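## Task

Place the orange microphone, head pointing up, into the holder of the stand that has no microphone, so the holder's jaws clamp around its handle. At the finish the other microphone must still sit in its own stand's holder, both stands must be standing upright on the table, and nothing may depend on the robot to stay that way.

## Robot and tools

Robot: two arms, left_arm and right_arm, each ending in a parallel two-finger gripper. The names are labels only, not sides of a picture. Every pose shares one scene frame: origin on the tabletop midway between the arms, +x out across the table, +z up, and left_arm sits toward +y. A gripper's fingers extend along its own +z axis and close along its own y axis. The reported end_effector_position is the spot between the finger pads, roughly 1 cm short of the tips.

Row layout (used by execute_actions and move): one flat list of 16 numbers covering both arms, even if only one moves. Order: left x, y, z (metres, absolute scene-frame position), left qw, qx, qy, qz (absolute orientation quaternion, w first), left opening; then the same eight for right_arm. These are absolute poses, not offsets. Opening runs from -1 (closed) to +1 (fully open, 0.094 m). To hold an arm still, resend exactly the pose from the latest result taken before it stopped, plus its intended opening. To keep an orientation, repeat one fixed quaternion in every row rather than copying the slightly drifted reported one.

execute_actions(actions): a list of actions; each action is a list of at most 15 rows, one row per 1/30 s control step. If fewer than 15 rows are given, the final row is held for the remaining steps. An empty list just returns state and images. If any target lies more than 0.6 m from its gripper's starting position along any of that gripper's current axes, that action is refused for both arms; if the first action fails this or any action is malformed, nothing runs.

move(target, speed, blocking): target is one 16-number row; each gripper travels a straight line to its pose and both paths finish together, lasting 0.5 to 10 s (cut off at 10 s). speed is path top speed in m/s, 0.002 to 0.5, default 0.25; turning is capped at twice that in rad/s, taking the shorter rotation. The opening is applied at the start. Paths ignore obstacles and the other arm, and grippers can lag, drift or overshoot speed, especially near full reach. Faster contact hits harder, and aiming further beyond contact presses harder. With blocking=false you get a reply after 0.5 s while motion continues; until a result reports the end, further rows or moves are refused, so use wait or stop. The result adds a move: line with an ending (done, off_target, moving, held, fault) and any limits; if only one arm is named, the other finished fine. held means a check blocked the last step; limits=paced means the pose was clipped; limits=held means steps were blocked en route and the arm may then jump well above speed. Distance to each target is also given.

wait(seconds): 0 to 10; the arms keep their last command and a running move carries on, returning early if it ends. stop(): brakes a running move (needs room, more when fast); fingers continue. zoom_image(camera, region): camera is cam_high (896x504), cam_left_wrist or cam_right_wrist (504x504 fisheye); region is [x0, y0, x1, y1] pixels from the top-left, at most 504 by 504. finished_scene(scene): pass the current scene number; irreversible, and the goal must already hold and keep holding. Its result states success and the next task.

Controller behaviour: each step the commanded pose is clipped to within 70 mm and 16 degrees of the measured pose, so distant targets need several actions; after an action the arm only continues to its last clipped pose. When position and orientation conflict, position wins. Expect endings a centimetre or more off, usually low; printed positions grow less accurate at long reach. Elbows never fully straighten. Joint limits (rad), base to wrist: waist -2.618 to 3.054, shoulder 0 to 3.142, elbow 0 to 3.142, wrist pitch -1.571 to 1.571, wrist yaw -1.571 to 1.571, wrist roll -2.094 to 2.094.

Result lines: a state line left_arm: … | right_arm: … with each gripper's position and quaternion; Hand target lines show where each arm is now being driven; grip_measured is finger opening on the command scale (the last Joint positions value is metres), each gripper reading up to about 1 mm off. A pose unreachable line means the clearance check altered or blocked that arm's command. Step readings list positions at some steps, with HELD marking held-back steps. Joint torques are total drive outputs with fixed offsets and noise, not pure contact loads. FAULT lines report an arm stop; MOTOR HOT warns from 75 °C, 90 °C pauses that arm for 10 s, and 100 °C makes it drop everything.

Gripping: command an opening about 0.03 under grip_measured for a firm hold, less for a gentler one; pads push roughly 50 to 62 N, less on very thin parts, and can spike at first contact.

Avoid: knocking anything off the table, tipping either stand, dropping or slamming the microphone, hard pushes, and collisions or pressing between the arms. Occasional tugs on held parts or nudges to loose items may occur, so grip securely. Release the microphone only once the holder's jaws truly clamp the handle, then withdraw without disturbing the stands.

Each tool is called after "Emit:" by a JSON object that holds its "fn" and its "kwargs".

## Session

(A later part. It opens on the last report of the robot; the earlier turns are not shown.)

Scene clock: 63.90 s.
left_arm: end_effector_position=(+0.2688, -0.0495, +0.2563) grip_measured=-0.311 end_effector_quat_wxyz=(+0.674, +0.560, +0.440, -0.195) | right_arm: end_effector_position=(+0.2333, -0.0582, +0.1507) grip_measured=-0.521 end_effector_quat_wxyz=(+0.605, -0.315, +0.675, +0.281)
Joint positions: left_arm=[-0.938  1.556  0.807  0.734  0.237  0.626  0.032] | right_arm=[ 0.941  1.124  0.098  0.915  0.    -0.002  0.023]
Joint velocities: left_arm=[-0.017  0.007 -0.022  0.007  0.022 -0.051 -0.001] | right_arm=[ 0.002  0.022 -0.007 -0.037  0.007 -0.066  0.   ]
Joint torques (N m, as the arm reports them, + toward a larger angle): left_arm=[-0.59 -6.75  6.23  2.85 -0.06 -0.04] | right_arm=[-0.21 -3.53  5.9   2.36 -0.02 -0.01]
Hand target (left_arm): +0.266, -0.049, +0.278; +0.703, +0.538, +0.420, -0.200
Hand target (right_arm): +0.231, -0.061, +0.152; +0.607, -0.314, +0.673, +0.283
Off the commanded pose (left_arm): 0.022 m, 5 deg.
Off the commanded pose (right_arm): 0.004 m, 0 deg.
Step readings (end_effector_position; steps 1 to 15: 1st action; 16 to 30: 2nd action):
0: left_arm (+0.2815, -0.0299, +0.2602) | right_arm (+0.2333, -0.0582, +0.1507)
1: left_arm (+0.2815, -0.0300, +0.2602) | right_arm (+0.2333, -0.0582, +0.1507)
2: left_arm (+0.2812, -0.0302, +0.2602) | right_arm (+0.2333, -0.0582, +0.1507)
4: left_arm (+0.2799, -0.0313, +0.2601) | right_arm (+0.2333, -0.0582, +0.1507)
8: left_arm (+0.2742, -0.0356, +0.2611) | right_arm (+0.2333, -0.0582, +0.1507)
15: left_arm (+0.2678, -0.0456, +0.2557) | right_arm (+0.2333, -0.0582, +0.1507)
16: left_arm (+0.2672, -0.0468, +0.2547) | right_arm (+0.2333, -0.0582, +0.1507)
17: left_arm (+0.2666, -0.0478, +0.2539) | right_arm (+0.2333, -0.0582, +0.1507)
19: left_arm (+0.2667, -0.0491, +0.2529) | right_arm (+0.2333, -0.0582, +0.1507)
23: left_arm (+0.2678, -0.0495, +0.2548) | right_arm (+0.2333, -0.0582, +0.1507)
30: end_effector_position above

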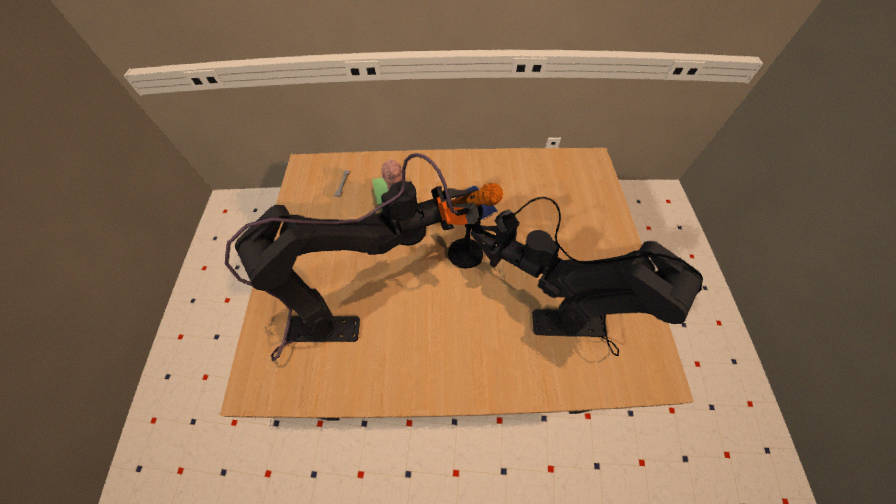

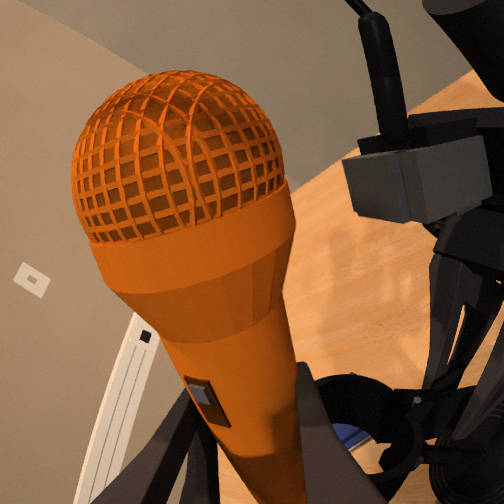

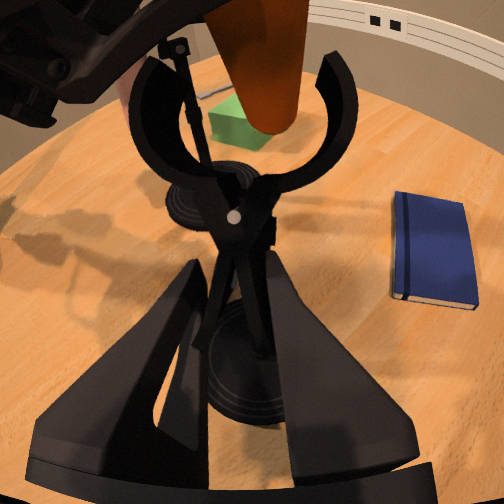

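Emit:
{"fn": "execute_actions", "kwargs": {"actions": [[[0.2666,-0.0497,0.2765,0.7036,0.5385,0.4185,-0.1998,-0.355,0.231,-0.061,0.152,0.6064,-0.314,0.6735,0.2828,-0.57],[0.2662,-0.0494,0.275,0.7036,0.5385,0.4185,-0.1998,-0.355,0.231,-0.061,0.152,0.6064,-0.314,0.6735,0.2828,-0.57],[0.2658,-0.0491,0.2735,0.7036,0.5385,0.4185,-0.1998,-0.355,0.231,-0.061,0.152,0.6064,-0.314,0.6735,0.2828,-0.57],[0.2654,-0.0488,0.272,0.7036,0.5385,0.4185,-0.1998,-0.355,0.231,-0.061,0.152,0.6064,-0.314,0.6735,0.2828,-0.57],[0.265,-0.0485,0.2705,0.7036,0.5385,0.4185,-0.1998,-0.355,0.231,-0.061,0.152,0.6064,-0.314,0.6735,0.2828,-0.57],[0.2646,-0.0482,0.269,0.7036,0.5385,0.4185,-0.1998,-0.355,0.231,-0.061,0.152,0.6064,-0.314,0.6735,0.2828,-0.57],[0.2642,-0.048,0.2675,0.7036,0.5385,0.4185,-0.1998,-0.355,0.231,-0.061,0.152,0.6064,-0.314,0.6735,0.2828,-0.57],[0.2638,-0.048,0.266,0.7036,0.5385,0.4185,-0.1998,-0.355,0.231,-0.061,0.152,0.6064,-0.314,0.6735,0.2828,-0.57],[0.2634,-0.048,0.2645,0.7036,0.5385,0.4185,-0.1998,-0.355,0.231,-0.061,0.152,0.6064,-0.314,0.6735,0.2828,-0.57],[0.263,-0.048,0.263,0.7036,0.5385,0.4185,-0.1998,-0.355,0.231,-0.061,0.152,0.6064,-0.314,0.6735,0.2828,-0.57],[0.2626,-0.048,0.2615,0.7036,0.5385,0.4185,-0.1998,-0.355,0.231,-0.061,0.152,0.6064,-0.314,0.6735,0.2828,-0.57],[0.2622,-0.048,0.26,0.7036,0.5385,0.4185,-0.1998,-0.355,0.231,-0.061,0.152,0.6064,-0.314,0.6735,0.2828,-0.57],[0.262,-0.048,0.2585,0.7036,0.5385,0.4185,-0.1998,-0.355,0.231,-0.061,0.152,0.6064,-0.314,0.6735,0.2828,-0.57],[0.262,-0.048,0.257,0.7036,0.5385,0.4185,-0.1998,-0.355,0.231,-0.061,0.152,0.6064,-0.314,0.6735,0.2828,-0.57],[0.262,-0.048,0.256,0.7036,0.5385,0.4185,-0.1998,-0.355,0.231,-0.061,0.152,0.6064,-0.314,0.6735,0.2828,-0.57]]]}}

Emit:
{"fn": "wait", "kwargs": {"seconds": 0.4}}

Scene clock: 66.33 s.
left_arm: end_effector_position=(+0.2631, -0.0474, +0.2521) grip_measured=-0.311 end_effector_quat_wxyz=(+0.690, +0.551, +0.427, -0.197) | right_arm: end_effector_position=(+0.2331, -0.0581, +0.1506) grip_measured=-0.521 end_effector_quat_wxyz=(+0.605, -0.316, +0.675, +0.281)
Joint positions: left_arm=[-0.947  1.572  0.754  0.848  0.232  0.626  0.032] | right_arm=[ 0.941  1.124  0.098  0.915 -0.001 -0.003  0.023]
Joint velocities: left_arm=[-0.061  0.095 -0.09   0.344 -0.022 -0.081 -0.001] | right_arm=[ 0.007 -0.002 -0.012 -0.066  0.081 -0.007 -0.   ]
Joint torques (N m, as the arm reports them, + toward a larger angle): left_arm=[-0.36 -5.74  5.34  2.33 -0.18 -0.03] | right_arm=[-0.23 -3.53  6.    2.37 -0.05  0.  ]
Hand target (left_arm): +0.262, -0.048, +0.256; +0.703, +0.539, +0.420, -0.200
Hand target (right_arm): +0.231, -0.061, +0.152; +0.607, -0.314, +0.673, +0.283
Off the commanded pose (left_arm): 0.004 m, 2 deg.
Off the commanded pose (right_arm): 0.004 m, 0 deg.
Step readings (end_effector_position):
0: left_arm (+0.2690, -0.0494, +0.2569) | right_arm (+0.2333, -0.0582, +0.1507)
1: left_arm (+0.2690, -0.0494, +0.2570) | right_arm (+0.2333, -0.0582, +0.1507)
2: left_arm (+0.2689, -0.0493, +0.2569) | right_arm (+0.2333, -0.0582, +0.1507)
4: left_arm (+0.2684, -0.0484, +0.2558) | right_arm (+0.2333, -0.0582, +0.1507)
8: left_arm (+0.2666, -0.0467, +0.2534) | right_arm (+0.2332, -0.0581, +0.1506)
15: end_effector_position above

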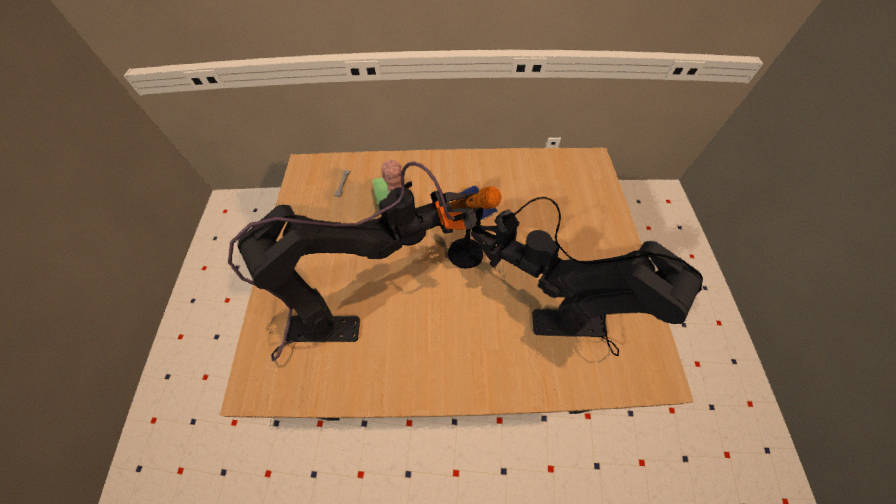

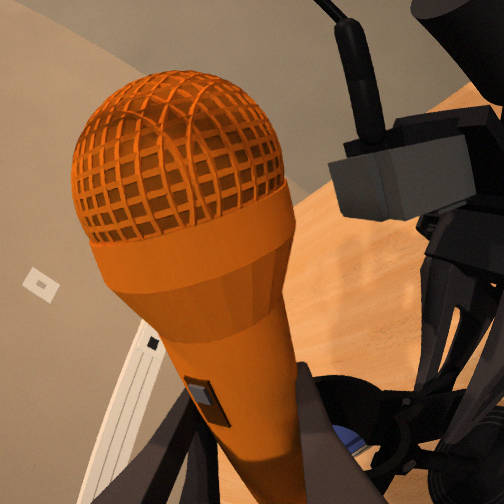

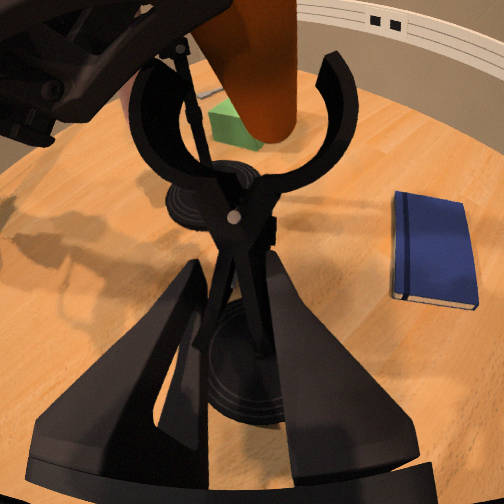

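Scene clock: 66.73 s.
left_arm: end_effector_position=(+0.2619, -0.0479, +0.2516) grip_measured=-0.311 end_effector_quat_wxyz=(+0.693, +0.549, +0.423, -0.199) | right_arm: end_effector_position=(+0.2331, -0.0581, +0.1506) grip_measured=-0.521 end_effector_quat_wxyz=(+0.605, -0.316, +0.675, +0.281)
Joint positions: left_arm=[-0.95   1.58   0.747  0.874  0.232  0.626  0.032] | right_arm=[ 0.941  1.124  0.098  0.915 -0.001 -0.003  0.023]
Joint velocities: left_arm=[ 0.002  0.007 -0.022  0.051 -0.022 -0.007  0.   ] | right_arm=[-0.012 -0.007  0.002 -0.022  0.022 -0.007 -0.001]
Joint torques (N m, as the arm reports them, + toward a larger angle): left_arm=[-0.22 -5.89  5.65  2.45 -0.15 -0.05] | right_arm=[-0.24 -3.53  5.91  2.36 -0.01  0.  ]
Hand target (left_arm): +0.262, -0.047, +0.256; +0.703, +0.539, +0.420, -0.200
Hand target (right_arm): +0.231, -0.061, +0.152; +0.607, -0.314, +0.673, +0.283
Off the commanded pose (left_arm): 0.004 m, 2 deg.
Off the commanded pose (right_arm): 0.004 m, 0 deg.
wait: 0.40 s; at rest by 0.20 s

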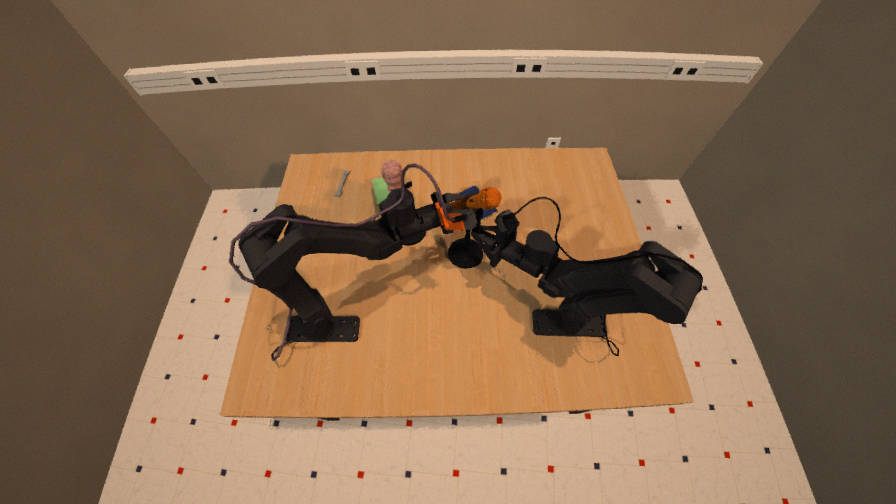

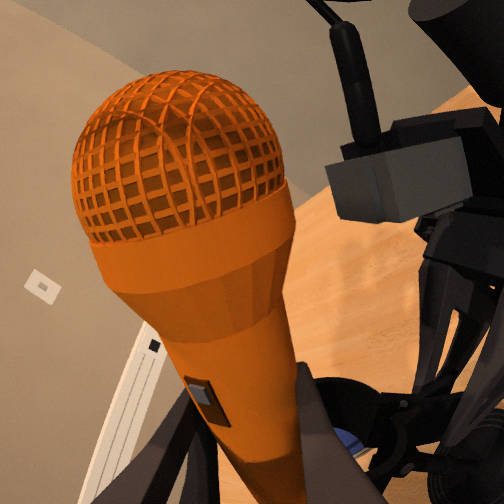

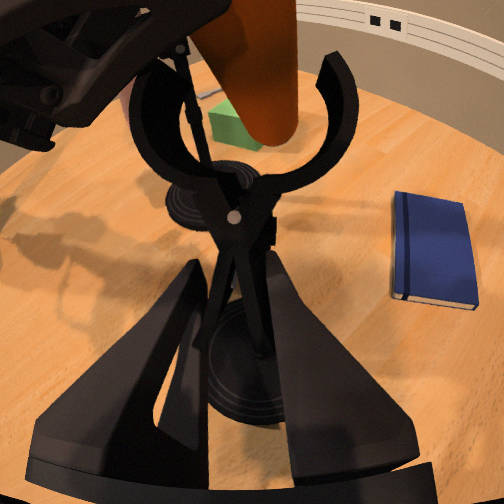

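Emit:
{"fn": "execute_actions", "kwargs": {"actions": [[[0.262,-0.048,0.259,0.7036,0.5385,0.4185,-0.1998,-0.355,0.231,-0.061,0.152,0.6064,-0.314,0.6735,0.2828,-0.57],[0.262,-0.048,0.262,0.7036,0.5385,0.4185,-0.1998,-0.355,0.231,-0.061,0.152,0.6064,-0.314,0.6735,0.2828,-0.57],[0.262,-0.0483,0.265,0.7036,0.5385,0.4185,-0.1998,-0.355,0.231,-0.061,0.152,0.6064,-0.314,0.6735,0.2828,-0.57],[0.262,-0.0486,0.268,0.7036,0.5385,0.4185,-0.1998,-0.355,0.231,-0.061,0.152,0.6064,-0.314,0.6735,0.2828,-0.57],[0.262,-0.0489,0.271,0.7036,0.5385,0.4185,-0.1998,-0.355,0.231,-0.061,0.152,0.6064,-0.314,0.6735,0.2828,-0.57],[0.262,-0.0492,0.274,0.7036,0.5385,0.4185,-0.1998,-0.355,0.231,-0.061,0.152,0.6064,-0.314,0.6735,0.2828,-0.57],[0.262,-0.0495,0.277,0.7036,0.5385,0.4185,-0.1998,-0.355,0.231,-0.061,0.152,0.6064,-0.314,0.6735,0.2828,-0.57],[0.262,-0.0498,0.28,0.7036,0.5385,0.4185,-0.1998,-0.355,0.231,-0.061,0.152,0.6064,-0.314,0.6735,0.2828,-0.57],[0.262,-0.0501,0.283,0.7036,0.5385,0.4185,-0.1998,-0.355,0.231,-0.061,0.152,0.6064,-0.314,0.6735,0.2828,-0.57],[0.262,-0.0504,0.286,0.7036,0.5385,0.4185,-0.1998,-0.355,0.231,-0.061,0.152,0.6064,-0.314,0.6735,0.2828,-0.57],[0.262,-0.0507,0.289,0.7036,0.5385,0.4185,-0.1998,-0.355,0.231,-0.061,0.152,0.6064,-0.314,0.6735,0.2828,-0.57],[0.262,-0.051,0.292,0.7036,0.5385,0.4185,-0.1998,-0.355,0.231,-0.061,0.152,0.6064,-0.314,0.6735,0.2828,-0.57],[0.262,-0.0513,0.295,0.7036,0.5385,0.4185,-0.1998,-0.355,0.231,-0.061,0.152,0.6064,-0.314,0.6735,0.2828,-0.57],[0.262,-0.0516,0.298,0.7036,0.5385,0.4185,-0.1998,-0.355,0.231,-0.061,0.152,0.6064,-0.314,0.6735,0.2828,-0.57],[0.262,-0.052,0.30,0.7036,0.5385,0.4185,-0.1998,-0.355,0.231,-0.061,0.152,0.6064,-0.314,0.6735,0.2828,-0.57]],[[0.262,-0.052,0.30,0.7036,0.5385,0.4185,-0.1998,-0.355,0.231,-0.061,0.152,0.6064,-0.314,0.6735,0.2828,-0.57],[0.261,-0.053,0.30,0.7036,0.5385,0.4185,-0.1998,-0.355,0.231,-0.061,0.152,0.6064,-0.314,0.6735,0.2828,-0.57],[0.26,-0.054,0.30,0.7036,0.5385,0.4185,-0.1998,-0.355,0.231,-0.061,0.152,0.6064,-0.314,0.6735,0.2828,-0.57],[0.259,-0.055,0.30,0.7036,0.5385,0.4185,-0.1998,-0.355,0.231,-0.061,0.152,0.6064,-0.314,0.6735,0.2828,-0.57],[0.258,-0.056,0.30,0.7036,0.5385,0.4185,-0.1998,-0.355,0.231,-0.061,0.152,0.6064,-0.314,0.6735,0.2828,-0.57],[0.257,-0.057,0.30,0.7036,0.5385,0.4185,-0.1998,-0.355,0.231,-0.061,0.152,0.6064,-0.314,0.6735,0.2828,-0.57],[0.256,-0.058,0.30,0.7036,0.5385,0.4185,-0.1998,-0.355,0.231,-0.061,0.152,0.6064,-0.314,0.6735,0.2828,-0.57],[0.255,-0.059,0.30,0.7036,0.5385,0.4185,-0.1998,-0.355,0.231,-0.061,0.152,0.6064,-0.314,0.6735,0.2828,-0.57],[0.254,-0.060,0.30,0.7036,0.5385,0.4185,-0.1998,-0.355,0.231,-0.061,0.152,0.6064,-0.314,0.6735,0.2828,-0.57],[0.253,-0.061,0.30,0.7036,0.5385,0.4185,-0.1998,-0.355,0.231,-0.061,0.152,0.6064,-0.314,0.6735,0.2828,-0.57],[0.252,-0.062,0.30,0.7036,0.5385,0.4185,-0.1998,-0.355,0.231,-0.061,0.152,0.6064,-0.314,0.6735,0.2828,-0.57],[0.251,-0.063,0.30,0.7036,0.5385,0.4185,-0.1998,-0.355,0.231,-0.061,0.152,0.6064,-0.314,0.6735,0.2828,-0.57]]]}}

Scene clock: 71.60 s.
left_arm: end_effector_position=(+0.2490, -0.0591, +0.2465) grip_measured=-0.311 end_effector_quat_wxyz=(+0.654, +0.574, +0.451, -0.196) | right_arm: end_effector_position=(+0.2331, -0.0581, +0.1506) grip_measured=-0.521 end_effector_quat_wxyz=(+0.605, -0.316, +0.675, +0.281)
Joint positions: left_arm=[-1.004  1.54   0.808  0.665  0.181  0.626  0.032] | right_arm=[ 0.941  1.124  0.098  0.915 -0.001 -0.003  0.023]
Joint velocities: left_arm=[-0.042 -0.002 -0.007 -0.007 -0.066  0.081  0.   ] | right_arm=[-0.012  0.017 -0.002 -0.022 -0.007 -0.022  0.   ]
Joint torques (N m, as the arm reports them, + toward a larger angle): left_arm=[-0.31 -8.75 10.13  2.69 -0.17 -0.03] | right_arm=[-0.23 -3.51  5.91  2.36 -0.01  0.  ]
Hand target (left_arm): +0.249, -0.060, +0.299; +0.703, +0.538, +0.420, -0.201
Hand target (right_arm): +0.231, -0.061, +0.152; +0.607, -0.314, +0.673, +0.283
Off the commanded pose (left_arm): 0.054 m, 8 deg.
Off the commanded pose (right_arm): 0.004 m, 0 deg.
Step readings (end_effector_position; steps 1 to 15: 1st action; 16 to 30: 2nd action):
0: left_arm (+0.2619, -0.0480, +0.2515) | right_arm (+0.2331, -0.0581, +0.1506)
1: left_arm (+0.2619, -0.0480, +0.2515) | right_arm (+0.2331, -0.0581, +0.1506)
2: left_arm (+0.2619, -0.0480, +0.2515) | right_arm (+0.2331, -0.0581, +0.1506)
4: left_arm (+0.2619, -0.0480, +0.2511) | right_arm (+0.2331, -0.0581, +0.1506)
8: left_arm (+0.2612, -0.0476, +0.2506) | right_arm (+0.2331, -0.0581, +0.1506)
15: left_arm (+0.2625, -0.0496, +0.2508) | right_arm (+0.2331, -0.0581, +0.1506)
16: left_arm (+0.2630, -0.0497, +0.2515) | right_arm (+0.2331, -0.0581, +0.1506)
17: left_arm (+0.2632, -0.0498, +0.2524) | right_arm (+0.2331, -0.0581, +0.1506)
19: left_arm (+0.2628, -0.0505, +0.2530) | right_arm (+0.2331, -0.0581, +0.1506)
23: left_arm (+0.2577, -0.0540, +0.2503) | right_arm (+0.2331, -0.0581, +0.1506)
30: end_effector_position above

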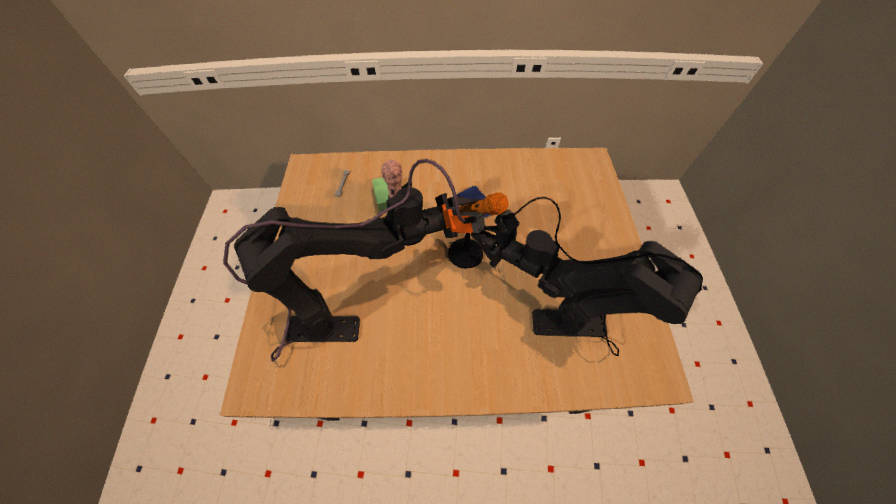

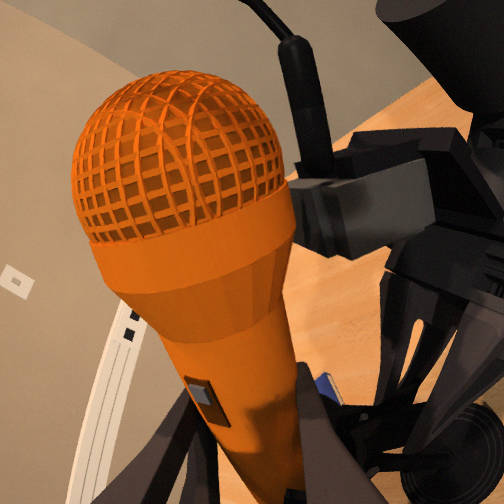

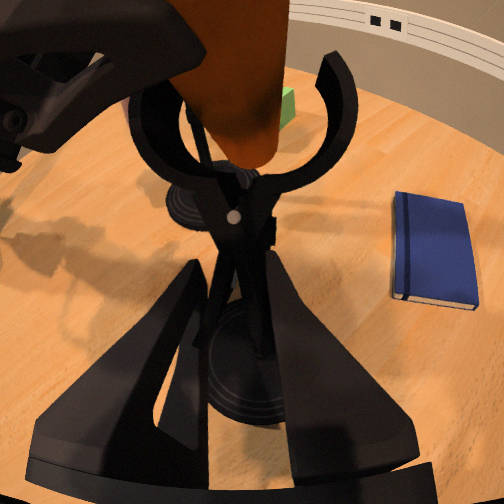

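Emit:
{"fn": "execute_actions", "kwargs": {"actions": [[[0.2508,-0.0636,0.2985,0.7036,0.5385,0.4185,-0.1998,-0.355,0.231,-0.061,0.152,0.6064,-0.314,0.6735,0.2828,-0.57],[0.2506,-0.0642,0.297,0.7036,0.5385,0.4185,-0.1998,-0.355,0.231,-0.061,0.152,0.6064,-0.314,0.6735,0.2828,-0.57],[0.2504,-0.0648,0.2955,0.7036,0.5385,0.4185,-0.1998,-0.355,0.231,-0.061,0.152,0.6064,-0.314,0.6735,0.2828,-0.57],[0.250,-0.0654,0.294,0.7036,0.5385,0.4185,-0.1998,-0.355,0.231,-0.061,0.152,0.6064,-0.314,0.6735,0.2828,-0.57],[0.2496,-0.066,0.2925,0.7036,0.5385,0.4185,-0.1998,-0.355,0.231,-0.061,0.152,0.6064,-0.314,0.6735,0.2828,-0.57],[0.2492,-0.0666,0.291,0.7036,0.5385,0.4185,-0.1998,-0.355,0.231,-0.061,0.152,0.6064,-0.314,0.6735,0.2828,-0.57],[0.2488,-0.0672,0.2895,0.7036,0.5385,0.4185,-0.1998,-0.355,0.231,-0.061,0.152,0.6064,-0.314,0.6735,0.2828,-0.57],[0.2484,-0.0678,0.288,0.7036,0.5385,0.4185,-0.1998,-0.355,0.231,-0.061,0.152,0.6064,-0.314,0.6735,0.2828,-0.57],[0.248,-0.0684,0.2865,0.7036,0.5385,0.4185,-0.1998,-0.355,0.231,-0.061,0.152,0.6064,-0.314,0.6735,0.2828,-0.57],[0.2475,-0.069,0.285,0.7036,0.5385,0.4185,-0.1998,-0.355,0.231,-0.061,0.152,0.6064,-0.314,0.6735,0.2828,-0.57],[0.247,-0.0695,0.2835,0.7036,0.5385,0.4185,-0.1998,-0.355,0.231,-0.061,0.152,0.6064,-0.314,0.6735,0.2828,-0.57],[0.2465,-0.070,0.282,0.7036,0.5385,0.4185,-0.1998,-0.355,0.231,-0.061,0.152,0.6064,-0.314,0.6735,0.2828,-0.57],[0.246,-0.0705,0.2805,0.7036,0.5385,0.4185,-0.1998,-0.355,0.231,-0.061,0.152,0.6064,-0.314,0.6735,0.2828,-0.57],[0.2455,-0.071,0.279,0.7036,0.5385,0.4185,-0.1998,-0.355,0.231,-0.061,0.152,0.6064,-0.314,0.6735,0.2828,-0.57],[0.245,-0.0715,0.278,0.7036,0.5385,0.4185,-0.1998,-0.355,0.231,-0.061,0.152,0.6064,-0.314,0.6735,0.2828,-0.57]]]}}

Emit:
{"fn": "wait", "kwargs": {"seconds": 0.4}}

Scene clock: 74.03 s.
left_arm: end_effector_position=(+0.2453, -0.0659, +0.2473) grip_measured=-0.311 end_effector_quat_wxyz=(+0.664, +0.568, +0.447, -0.194) | right_arm: end_effector_position=(+0.2331, -0.0581, +0.1506) grip_measured=-0.521 end_effector_quat_wxyz=(+0.605, -0.316, +0.675, +0.281)
Joint positions: left_arm=[-1.03   1.564  0.808  0.712  0.148  0.626  0.032] | right_arm=[ 0.941  1.124  0.098  0.915 -0.001 -0.003  0.023]
Joint velocities: left_arm=[-0.061  0.144  0.007  0.066 -0.139 -0.051 -0.001] | right_arm=[-0.007 -0.017 -0.017  0.022  0.066 -0.007 -0.   ]
Joint torques (N m, as the arm reports them, + toward a larger angle): left_arm=[-0.85 -6.97  7.64  2.85 -0.06  0.  ] | right_arm=[-0.23 -3.52  5.92  2.36 -0.01  0.  ]
Hand target (left_arm): +0.244, -0.069, +0.278; +0.702, +0.539, +0.421, -0.201
Hand target (right_arm): +0.231, -0.061, +0.152; +0.607, -0.314, +0.673, +0.283
Off the commanded pose (left_arm): 0.031 m, 7 deg.
Off the commanded pose (right_arm): 0.004 m, 0 deg.
Step readings (end_effector_position):
0: left_arm (+0.2504, -0.0586, +0.2459) | right_arm (+0.2331, -0.0581, +0.1506)
1: left_arm (+0.2504, -0.0585, +0.2459) | right_arm (+0.2331, -0.0581, +0.1506)
2: left_arm (+0.2506, -0.0585, +0.2459) | right_arm (+0.2331, -0.0581, +0.1506)
4: left_arm (+0.2507, -0.0585, +0.2459) | right_arm (+0.2331, -0.0581, +0.1506)
8: left_arm (+0.2490, -0.0597, +0.2478) | right_arm (+0.2331, -0.0581, +0.1506)
15: end_effector_position above

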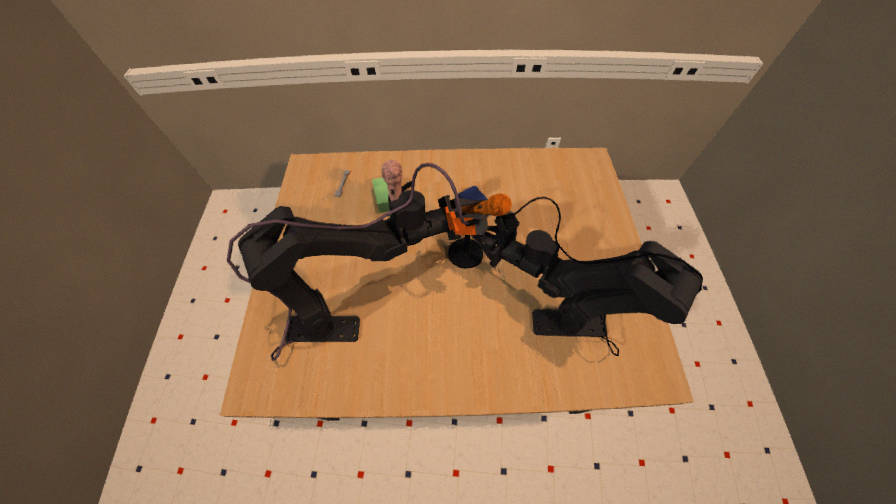

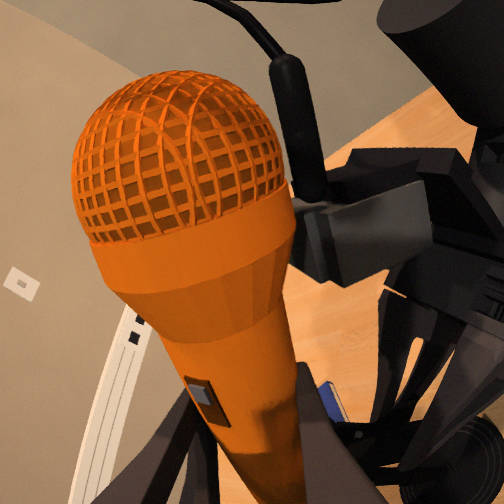

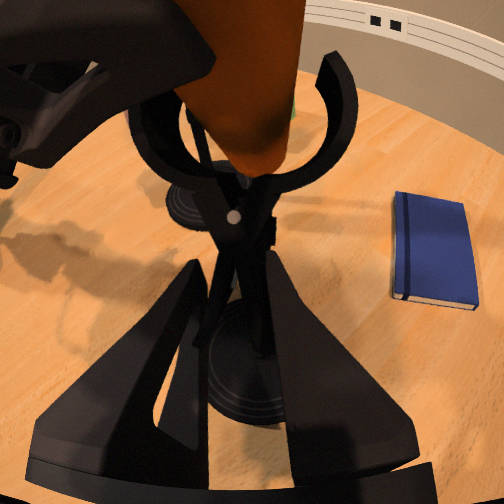

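Scene clock: 74.43 s.
left_arm: end_effector_position=(+0.2458, -0.0679, +0.2451) grip_measured=-0.311 end_effector_quat_wxyz=(+0.665, +0.566, +0.447, -0.193) | right_arm: end_effector_position=(+0.2331, -0.0581, +0.1506) grip_measured=-0.521 end_effector_quat_wxyz=(+0.605, -0.316, +0.675, +0.281)
Joint positions: left_arm=[-1.034  1.577  0.808  0.729  0.139  0.626  0.032] | right_arm=[ 0.941  1.124  0.098  0.915 -0.001 -0.003  0.023]
Joint velocities: left_arm=[ 0.007 -0.002 -0.002  0.007  0.037 -0.007 -0.   ] | right_arm=[ 0.007 -0.022  0.002  0.066 -0.007 -0.081  0.   ]
Joint torques (N m, as the arm reports them, + toward a larger angle): left_arm=[-0.75 -7.27  7.41  2.88 -0.09 -0.05] | right_arm=[-0.23 -3.51  5.91  2.36 -0.01  0.01]
Hand target (left_arm): +0.244, -0.069, +0.278; +0.702, +0.539, +0.421, -0.201
Hand target (right_arm): +0.231, -0.061, +0.152; +0.607, -0.314, +0.673, +0.283
Off the commanded pose (left_arm): 0.033 m, 6 deg.
Off the commanded pose (right_arm): 0.004 m, 0 deg.
wait: 0.40 s; at rest by 0.37 s

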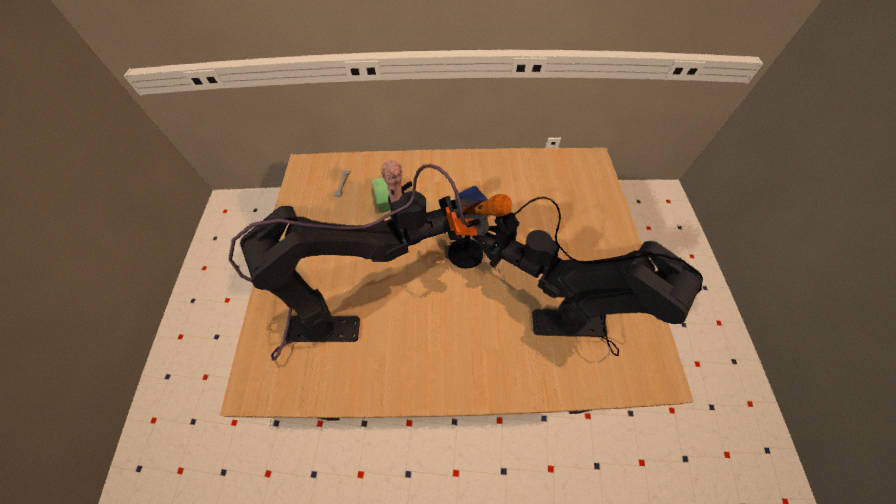

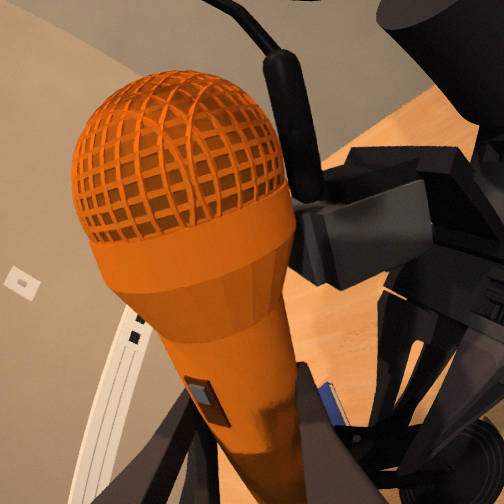

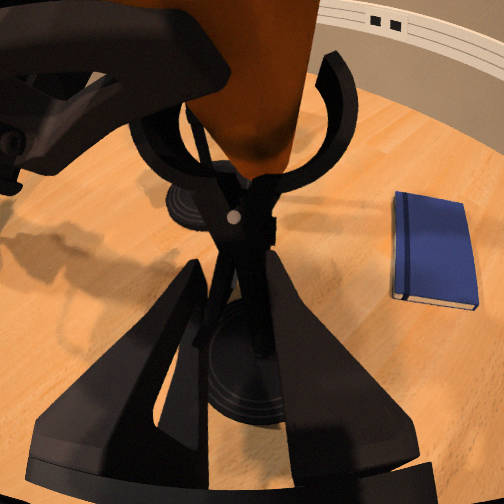

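Emit:
{"fn": "execute_actions", "kwargs": {"actions": [[[0.2447,-0.0715,0.2768,0.7036,0.5385,0.4185,-0.1998,-0.355,0.231,-0.061,0.152,0.6064,-0.314,0.6735,0.2828,-0.57],[0.2444,-0.0715,0.2756,0.7036,0.5385,0.4185,-0.1998,-0.355,0.231,-0.061,0.152,0.6064,-0.314,0.6735,0.2828,-0.57],[0.2441,-0.0716,0.2744,0.7036,0.5385,0.4185,-0.1998,-0.355,0.231,-0.061,0.152,0.6064,-0.314,0.6735,0.2828,-0.57],[0.2438,-0.0717,0.2732,0.7036,0.5385,0.4185,-0.1998,-0.355,0.231,-0.061,0.152,0.6064,-0.314,0.6735,0.2828,-0.57],[0.2435,-0.0718,0.272,0.7036,0.5385,0.4185,-0.1998,-0.355,0.231,-0.061,0.152,0.6064,-0.314,0.6735,0.2828,-0.57],[0.2432,-0.0719,0.2708,0.7036,0.5385,0.4185,-0.1998,-0.355,0.231,-0.061,0.152,0.6064,-0.314,0.6735,0.2828,-0.57],[0.2429,-0.072,0.2696,0.7036,0.5385,0.4185,-0.1998,-0.355,0.231,-0.061,0.152,0.6064,-0.314,0.6735,0.2828,-0.57],[0.2426,-0.0721,0.2684,0.7036,0.5385,0.4185,-0.1998,-0.355,0.231,-0.061,0.152,0.6064,-0.314,0.6735,0.2828,-0.57],[0.2423,-0.0722,0.2672,0.7036,0.5385,0.4185,-0.1998,-0.355,0.231,-0.061,0.152,0.6064,-0.314,0.6735,0.2828,-0.57],[0.242,-0.0723,0.266,0.7036,0.5385,0.4185,-0.1998,-0.355,0.231,-0.061,0.152,0.6064,-0.314,0.6735,0.2828,-0.57],[0.2417,-0.0724,0.2648,0.7036,0.5385,0.4185,-0.1998,-0.355,0.231,-0.061,0.152,0.6064,-0.314,0.6735,0.2828,-0.57],[0.2414,-0.0725,0.2636,0.7036,0.5385,0.4185,-0.1998,-0.355,0.231,-0.061,0.152,0.6064,-0.314,0.6735,0.2828,-0.57],[0.2411,-0.0726,0.2624,0.7036,0.5385,0.4185,-0.1998,-0.355,0.231,-0.061,0.152,0.6064,-0.314,0.6735,0.2828,-0.57],[0.2408,-0.0727,0.2612,0.7036,0.5385,0.4185,-0.1998,-0.355,0.231,-0.061,0.152,0.6064,-0.314,0.6735,0.2828,-0.57],[0.2405,-0.0728,0.26,0.7036,0.5385,0.4185,-0.1998,-0.355,0.231,-0.061,0.152,0.6064,-0.314,0.6735,0.2828,-0.57]]]}}

Emit:
{"fn": "wait", "kwargs": {"seconds": 0.4}}

Scene clock: 76.57 s.
left_arm: end_effector_position=(+0.2445, -0.0714, +0.2433) grip_measured=-0.311 end_effector_quat_wxyz=(+0.676, +0.558, +0.440, -0.194) | right_arm: end_effector_position=(+0.2329, -0.0579, +0.1506) grip_measured=-0.521 end_effector_quat_wxyz=(+0.605, -0.317, +0.675, +0.281)
Joint positions: left_arm=[-1.045  1.607  0.794  0.803  0.126  0.626  0.032] | right_arm=[ 0.941  1.124  0.098  0.915 -0.002 -0.004  0.023]
Joint velocities: left_arm=[-0.017  0.042 -0.085  0.168 -0.022 -0.022 -0.   ] | right_arm=[ 0.002  0.002  0.012 -0.051 -0.022 -0.051  0.   ]
Joint torques (N m, as the arm reports them, + toward a larger angle): left_arm=[-1.18 -6.66  5.88  2.62 -0.03  0.03] | right_arm=[-0.2  -3.51  5.96  2.36  0.01  0.04]
Hand target (left_arm): +0.240, -0.072, +0.260; +0.702, +0.539, +0.420, -0.200
Hand target (right_arm): +0.231, -0.061, +0.152; +0.607, -0.314, +0.673, +0.283
Off the commanded pose (left_arm): 0.017 m, 5 deg.
Off the commanded pose (right_arm): 0.004 m, 0 deg.
Step readings (end_effector_position):
0: left_arm (+0.2459, -0.0679, +0.2453) | right_arm (+0.2331, -0.0581, +0.1506)
1: left_arm (+0.2460, -0.0679, +0.2455) | right_arm (+0.2331, -0.0581, +0.1506)
2: left_arm (+0.2460, -0.0679, +0.2458) | right_arm (+0.2331, -0.0581, +0.1506)
4: left_arm (+0.2461, -0.0679, +0.2471) | right_arm (+0.2331, -0.0581, +0.1506)
8: left_arm (+0.2459, -0.0696, +0.2478) | right_arm (+0.2331, -0.0581, +0.1506)
15: end_effector_position above

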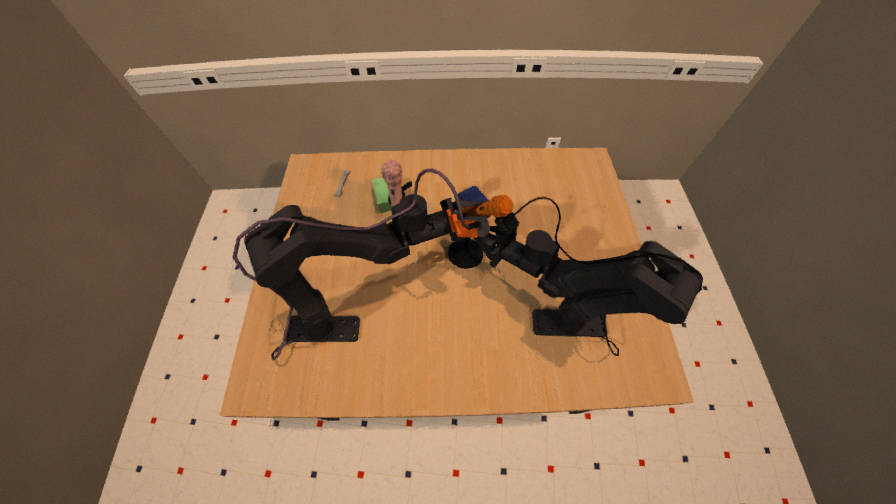

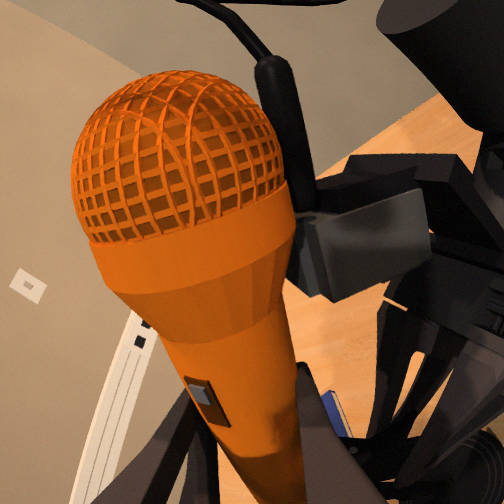

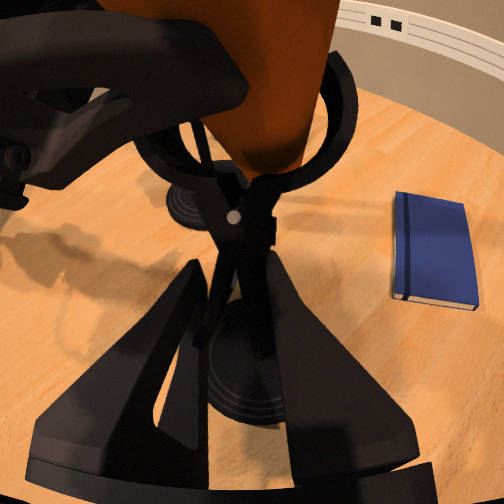

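Scene clock: 76.97 s.
left_arm: end_effector_position=(+0.2447, -0.0712, +0.2435) grip_measured=-0.311 end_effector_quat_wxyz=(+0.681, +0.555, +0.438, -0.193) | right_arm: end_effector_position=(+0.2329, -0.0579, +0.1506) grip_measured=-0.521 end_effector_quat_wxyz=(+0.605, -0.317, +0.675, +0.281)
Joint positions: left_arm=[-1.046  1.613  0.788  0.826  0.122  0.626  0.032] | right_arm=[ 0.941  1.124  0.098  0.915 -0.002 -0.005  0.023]
Joint velocities: left_arm=[-0.007  0.012 -0.002  0.007 -0.022 -0.095  0.   ] | right_arm=[-0.022 -0.017  0.012  0.007 -0.007 -0.007 -0.001]
Joint torques (N m, as the arm reports them, + toward a larger angle): left_arm=[-1.03 -7.07  5.88  2.73 -0.06  0.01] | right_arm=[-0.25 -3.5   5.91  2.36  0.    0.02]
Hand target (left_arm): +0.240, -0.072, +0.260; +0.702, +0.539, +0.420, -0.200
Hand target (right_arm): +0.231, -0.061, +0.152; +0.607, -0.314, +0.673, +0.283
Off the commanded pose (left_arm): 0.017 m, 4 deg.
Off the commanded pose (right_arm): 0.004 m, 0 deg.
wait: 0.40 s; at rest by 0.20 s

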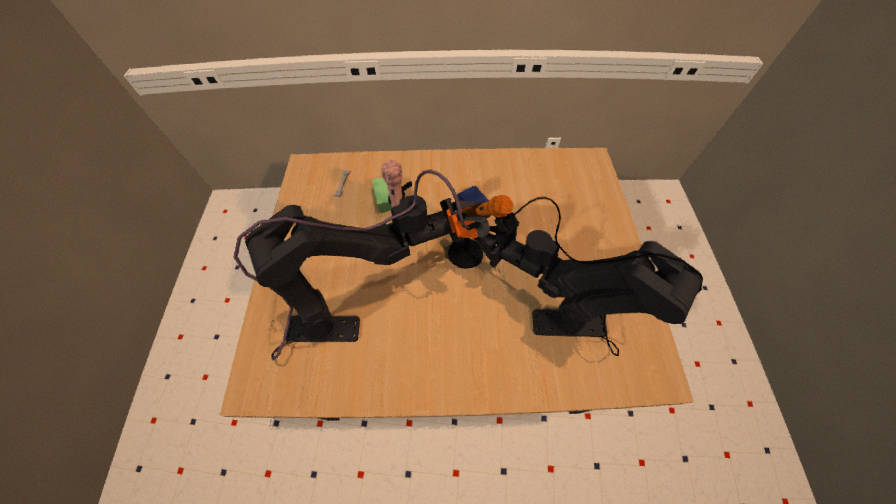

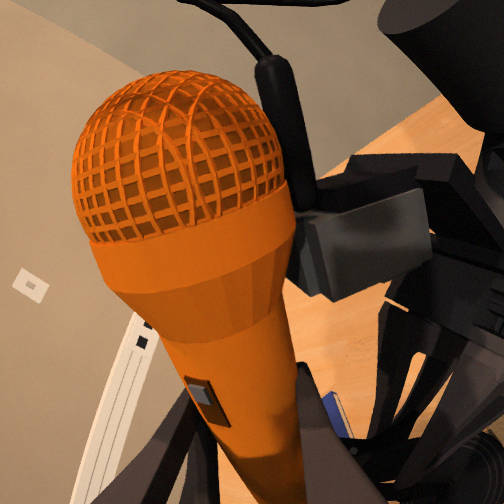

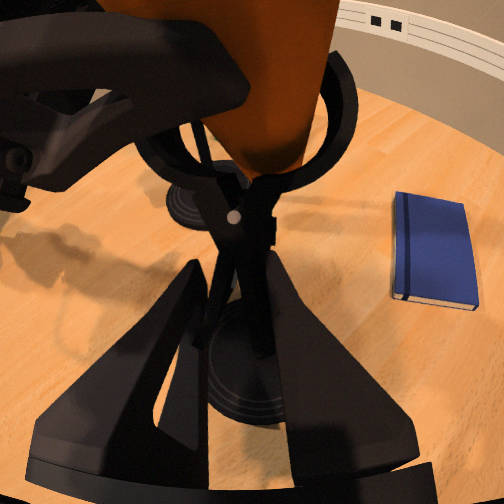

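Emit:
{"fn": "execute_actions", "kwargs": {"actions": [[[0.2402,-0.072,0.26,0.7036,0.5385,0.4185,-0.1998,-0.355,0.231,-0.061,0.152,0.6064,-0.314,0.6735,0.2828,-0.57],[0.2399,-0.0714,0.26,0.7036,0.5385,0.4185,-0.1998,-0.355,0.231,-0.061,0.152,0.6064,-0.314,0.6735,0.2828,-0.55],[0.2396,-0.0708,0.26,0.7036,0.5385,0.4185,-0.1998,-0.355,0.231,-0.061,0.152,0.6064,-0.314,0.6735,0.2828,-0.52],[0.2393,-0.0702,0.26,0.7036,0.5385,0.4185,-0.1998,-0.355,0.231,-0.061,0.152,0.6064,-0.314,0.6735,0.2828,-0.49],[0.239,-0.0696,0.26,0.7036,0.5385,0.4185,-0.1998,-0.355,0.231,-0.061,0.152,0.6064,-0.314,0.6735,0.2828,-0.46],[0.2387,-0.069,0.26,0.7036,0.5385,0.4185,-0.1998,-0.355,0.231,-0.061,0.152,0.6064,-0.314,0.6735,0.2828,-0.43],[0.2384,-0.0684,0.26,0.7036,0.5385,0.4185,-0.1998,-0.355,0.231,-0.061,0.152,0.6064,-0.314,0.6735,0.2828,-0.40],[0.2381,-0.0678,0.26,0.7036,0.5385,0.4185,-0.1998,-0.355,0.231,-0.061,0.152,0.6064,-0.314,0.6735,0.2828,-0.37],[0.2381,-0.0678,0.26,0.7036,0.5385,0.4185,-0.1998,-0.355,0.231,-0.061,0.152,0.6064,-0.314,0.6735,0.2828,-0.34],[0.2381,-0.0678,0.26,0.7036,0.5385,0.4185,-0.1998,-0.355,0.231,-0.061,0.152,0.6064,-0.314,0.6735,0.2828,-0.31],[0.2381,-0.0678,0.26,0.7036,0.5385,0.4185,-0.1998,-0.355,0.231,-0.061,0.152,0.6064,-0.314,0.6735,0.2828,-0.28],[0.2381,-0.0678,0.26,0.7036,0.5385,0.4185,-0.1998,-0.355,0.231,-0.061,0.152,0.6064,-0.314,0.6735,0.2828,-0.25],[0.2381,-0.0678,0.26,0.7036,0.5385,0.4185,-0.1998,-0.355,0.231,-0.061,0.152,0.6064,-0.314,0.6735,0.2828,-0.22],[0.2381,-0.0678,0.26,0.7036,0.5385,0.4185,-0.1998,-0.355,0.231,-0.061,0.152,0.6064,-0.314,0.6735,0.2828,-0.19],[0.2381,-0.0678,0.26,0.7036,0.5385,0.4185,-0.1998,-0.355,0.231,-0.061,0.152,0.6064,-0.314,0.6735,0.2828,-0.16]],[[0.2381,-0.0678,0.26,0.7036,0.5385,0.4185,-0.1998,-0.355,0.231,-0.061,0.152,0.6064,-0.314,0.6735,0.2828,-0.13],[0.2381,-0.0678,0.26,0.7036,0.5385,0.4185,-0.1998,-0.355,0.231,-0.061,0.152,0.6064,-0.314,0.6735,0.2828,-0.10],[0.2381,-0.0678,0.26,0.7036,0.5385,0.4185,-0.1998,-0.355,0.231,-0.061,0.152,0.6064,-0.314,0.6735,0.2828,-0.07],[0.2381,-0.0678,0.26,0.7036,0.5385,0.4185,-0.1998,-0.355,0.231,-0.061,0.152,0.6064,-0.314,0.6735,0.2828,-0.04],[0.2381,-0.0678,0.26,0.7036,0.5385,0.4185,-0.1998,-0.355,0.231,-0.061,0.152,0.6064,-0.314,0.6735,0.2828,-0.01],[0.2381,-0.0678,0.26,0.7036,0.5385,0.4185,-0.1998,-0.355,0.231,-0.061,0.152,0.6064,-0.314,0.6735,0.2828,0.03],[0.2381,-0.0678,0.26,0.7036,0.5385,0.4185,-0.1998,-0.355,0.231,-0.061,0.152,0.6064,-0.314,0.6735,0.2828,0.07],[0.2381,-0.0678,0.26,0.7036,0.5385,0.4185,-0.1998,-0.355,0.231,-0.061,0.152,0.6064,-0.314,0.6735,0.2828,0.11],[0.2381,-0.0678,0.26,0.7036,0.5385,0.4185,-0.1998,-0.355,0.231,-0.061,0.152,0.6064,-0.314,0.6735,0.2828,0.15],[0.2381,-0.0678,0.26,0.7036,0.5385,0.4185,-0.1998,-0.355,0.231,-0.061,0.152,0.6064,-0.314,0.6735,0.2828,0.2],[0.2381,-0.0678,0.26,0.7036,0.5385,0.4185,-0.1998,-0.355,0.231,-0.061,0.152,0.6064,-0.314,0.6735,0.2828,0.25],[0.2381,-0.0678,0.26,0.7036,0.5385,0.4185,-0.1998,-0.355,0.231,-0.061,0.152,0.6064,-0.314,0.6735,0.2828,0.3],[0.2381,-0.0678,0.26,0.7036,0.5385,0.4185,-0.1998,-0.355,0.231,-0.061,0.152,0.6064,-0.314,0.6735,0.2828,0.4]]]}}

Scene clock: 86.27 s.
left_arm: end_effector_position=(+0.2448, -0.0687, +0.2435) grip_measured=-0.311 end_effector_quat_wxyz=(+0.688, +0.553, +0.433, -0.185) | right_arm: end_effector_position=(+0.2331, -0.0581, +0.1506) grip_measured=+0.395 end_effector_quat_wxyz=(+0.605, -0.316, +0.675, +0.281)
Joint positions: left_arm=[-1.047  1.613  0.772  0.856  0.111  0.643  0.032] | right_arm=[ 0.941  1.124  0.098  0.915 -0.001 -0.004  0.066]
Joint velocities: left_arm=[ 0.012 -0.007  0.002  0.066  0.022  0.051 -0.001] | right_arm=[-0.022  0.002 -0.012  0.066 -0.037  0.022  0.005]
Joint torques (N m, as the arm reports them, + toward a larger angle): left_arm=[-0.91 -8.03  5.67  2.49  0.1  -0.18] | right_arm=[-0.24 -3.51  5.81  2.39 -0.01  0.04]
Hand target (left_arm): +0.238, -0.068, +0.260; +0.703, +0.539, +0.419, -0.200
Hand target (right_arm): +0.231, -0.061, +0.152; +0.607, -0.314, +0.673, +0.283
Off the commanded pose (left_arm): 0.018 m, 3 deg.
Off the commanded pose (right_arm): 0.004 m, 0 deg.
Step readings (end_effector_position; steps 1 to 15: 1st action; 16 to 30: 2nd action):
0: left_arm (+0.2447, -0.0712, +0.2435) | right_arm (+0.2329, -0.0579, +0.1506)
1: left_arm (+0.2447, -0.0712, +0.2436) | right_arm (+0.2329, -0.0579, +0.1506)
2: left_arm (+0.2447, -0.0712, +0.2436) | right_arm (+0.2329, -0.0579, +0.1506)
4: left_arm (+0.2446, -0.0711, +0.2433) | right_arm (+0.2329, -0.0579, +0.1506)
8: left_arm (+0.2442, -0.0697, +0.2424) | right_arm (+0.2321, -0.0572, +0.1505)
15: left_arm (+0.2437, -0.0692, +0.2432) | right_arm (+0.2326, -0.0575, +0.1515)
16: left_arm (+0.2437, -0.0692, +0.2433) | right_arm (+0.2328, -0.0576, +0.1517)
17: left_arm (+0.2437, -0.0692, +0.2434) | right_arm (+0.2329, -0.0577, +0.1519)
19: left_arm (+0.2437, -0.0692, +0.2435) | right_arm (+0.2331, -0.0578, +0.1522)
23: left_arm (+0.2444, -0.0689, +0.2435) | right_arm (+0.2331, -0.0580, +0.1511)
30: end_effector_position above

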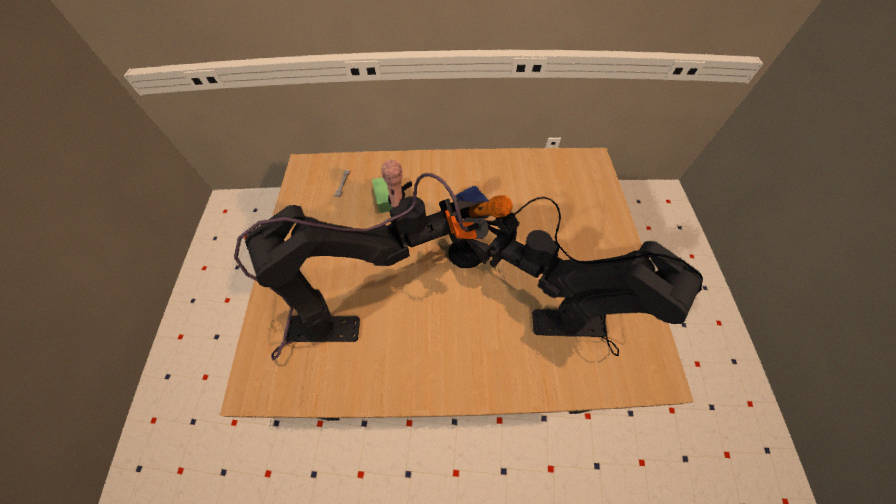

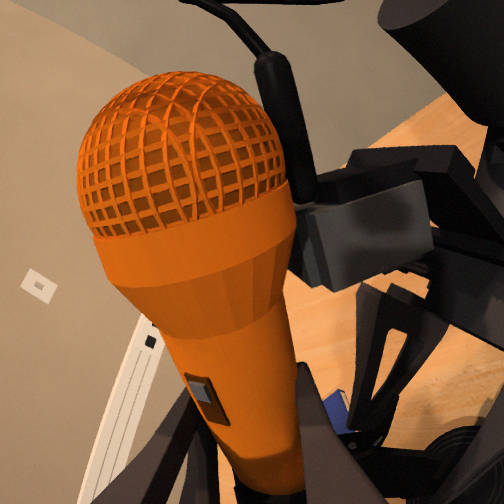

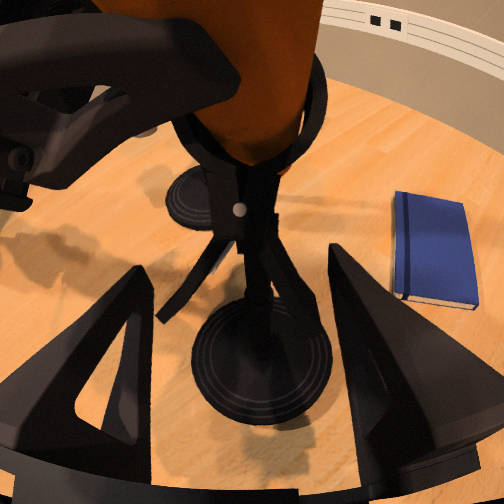

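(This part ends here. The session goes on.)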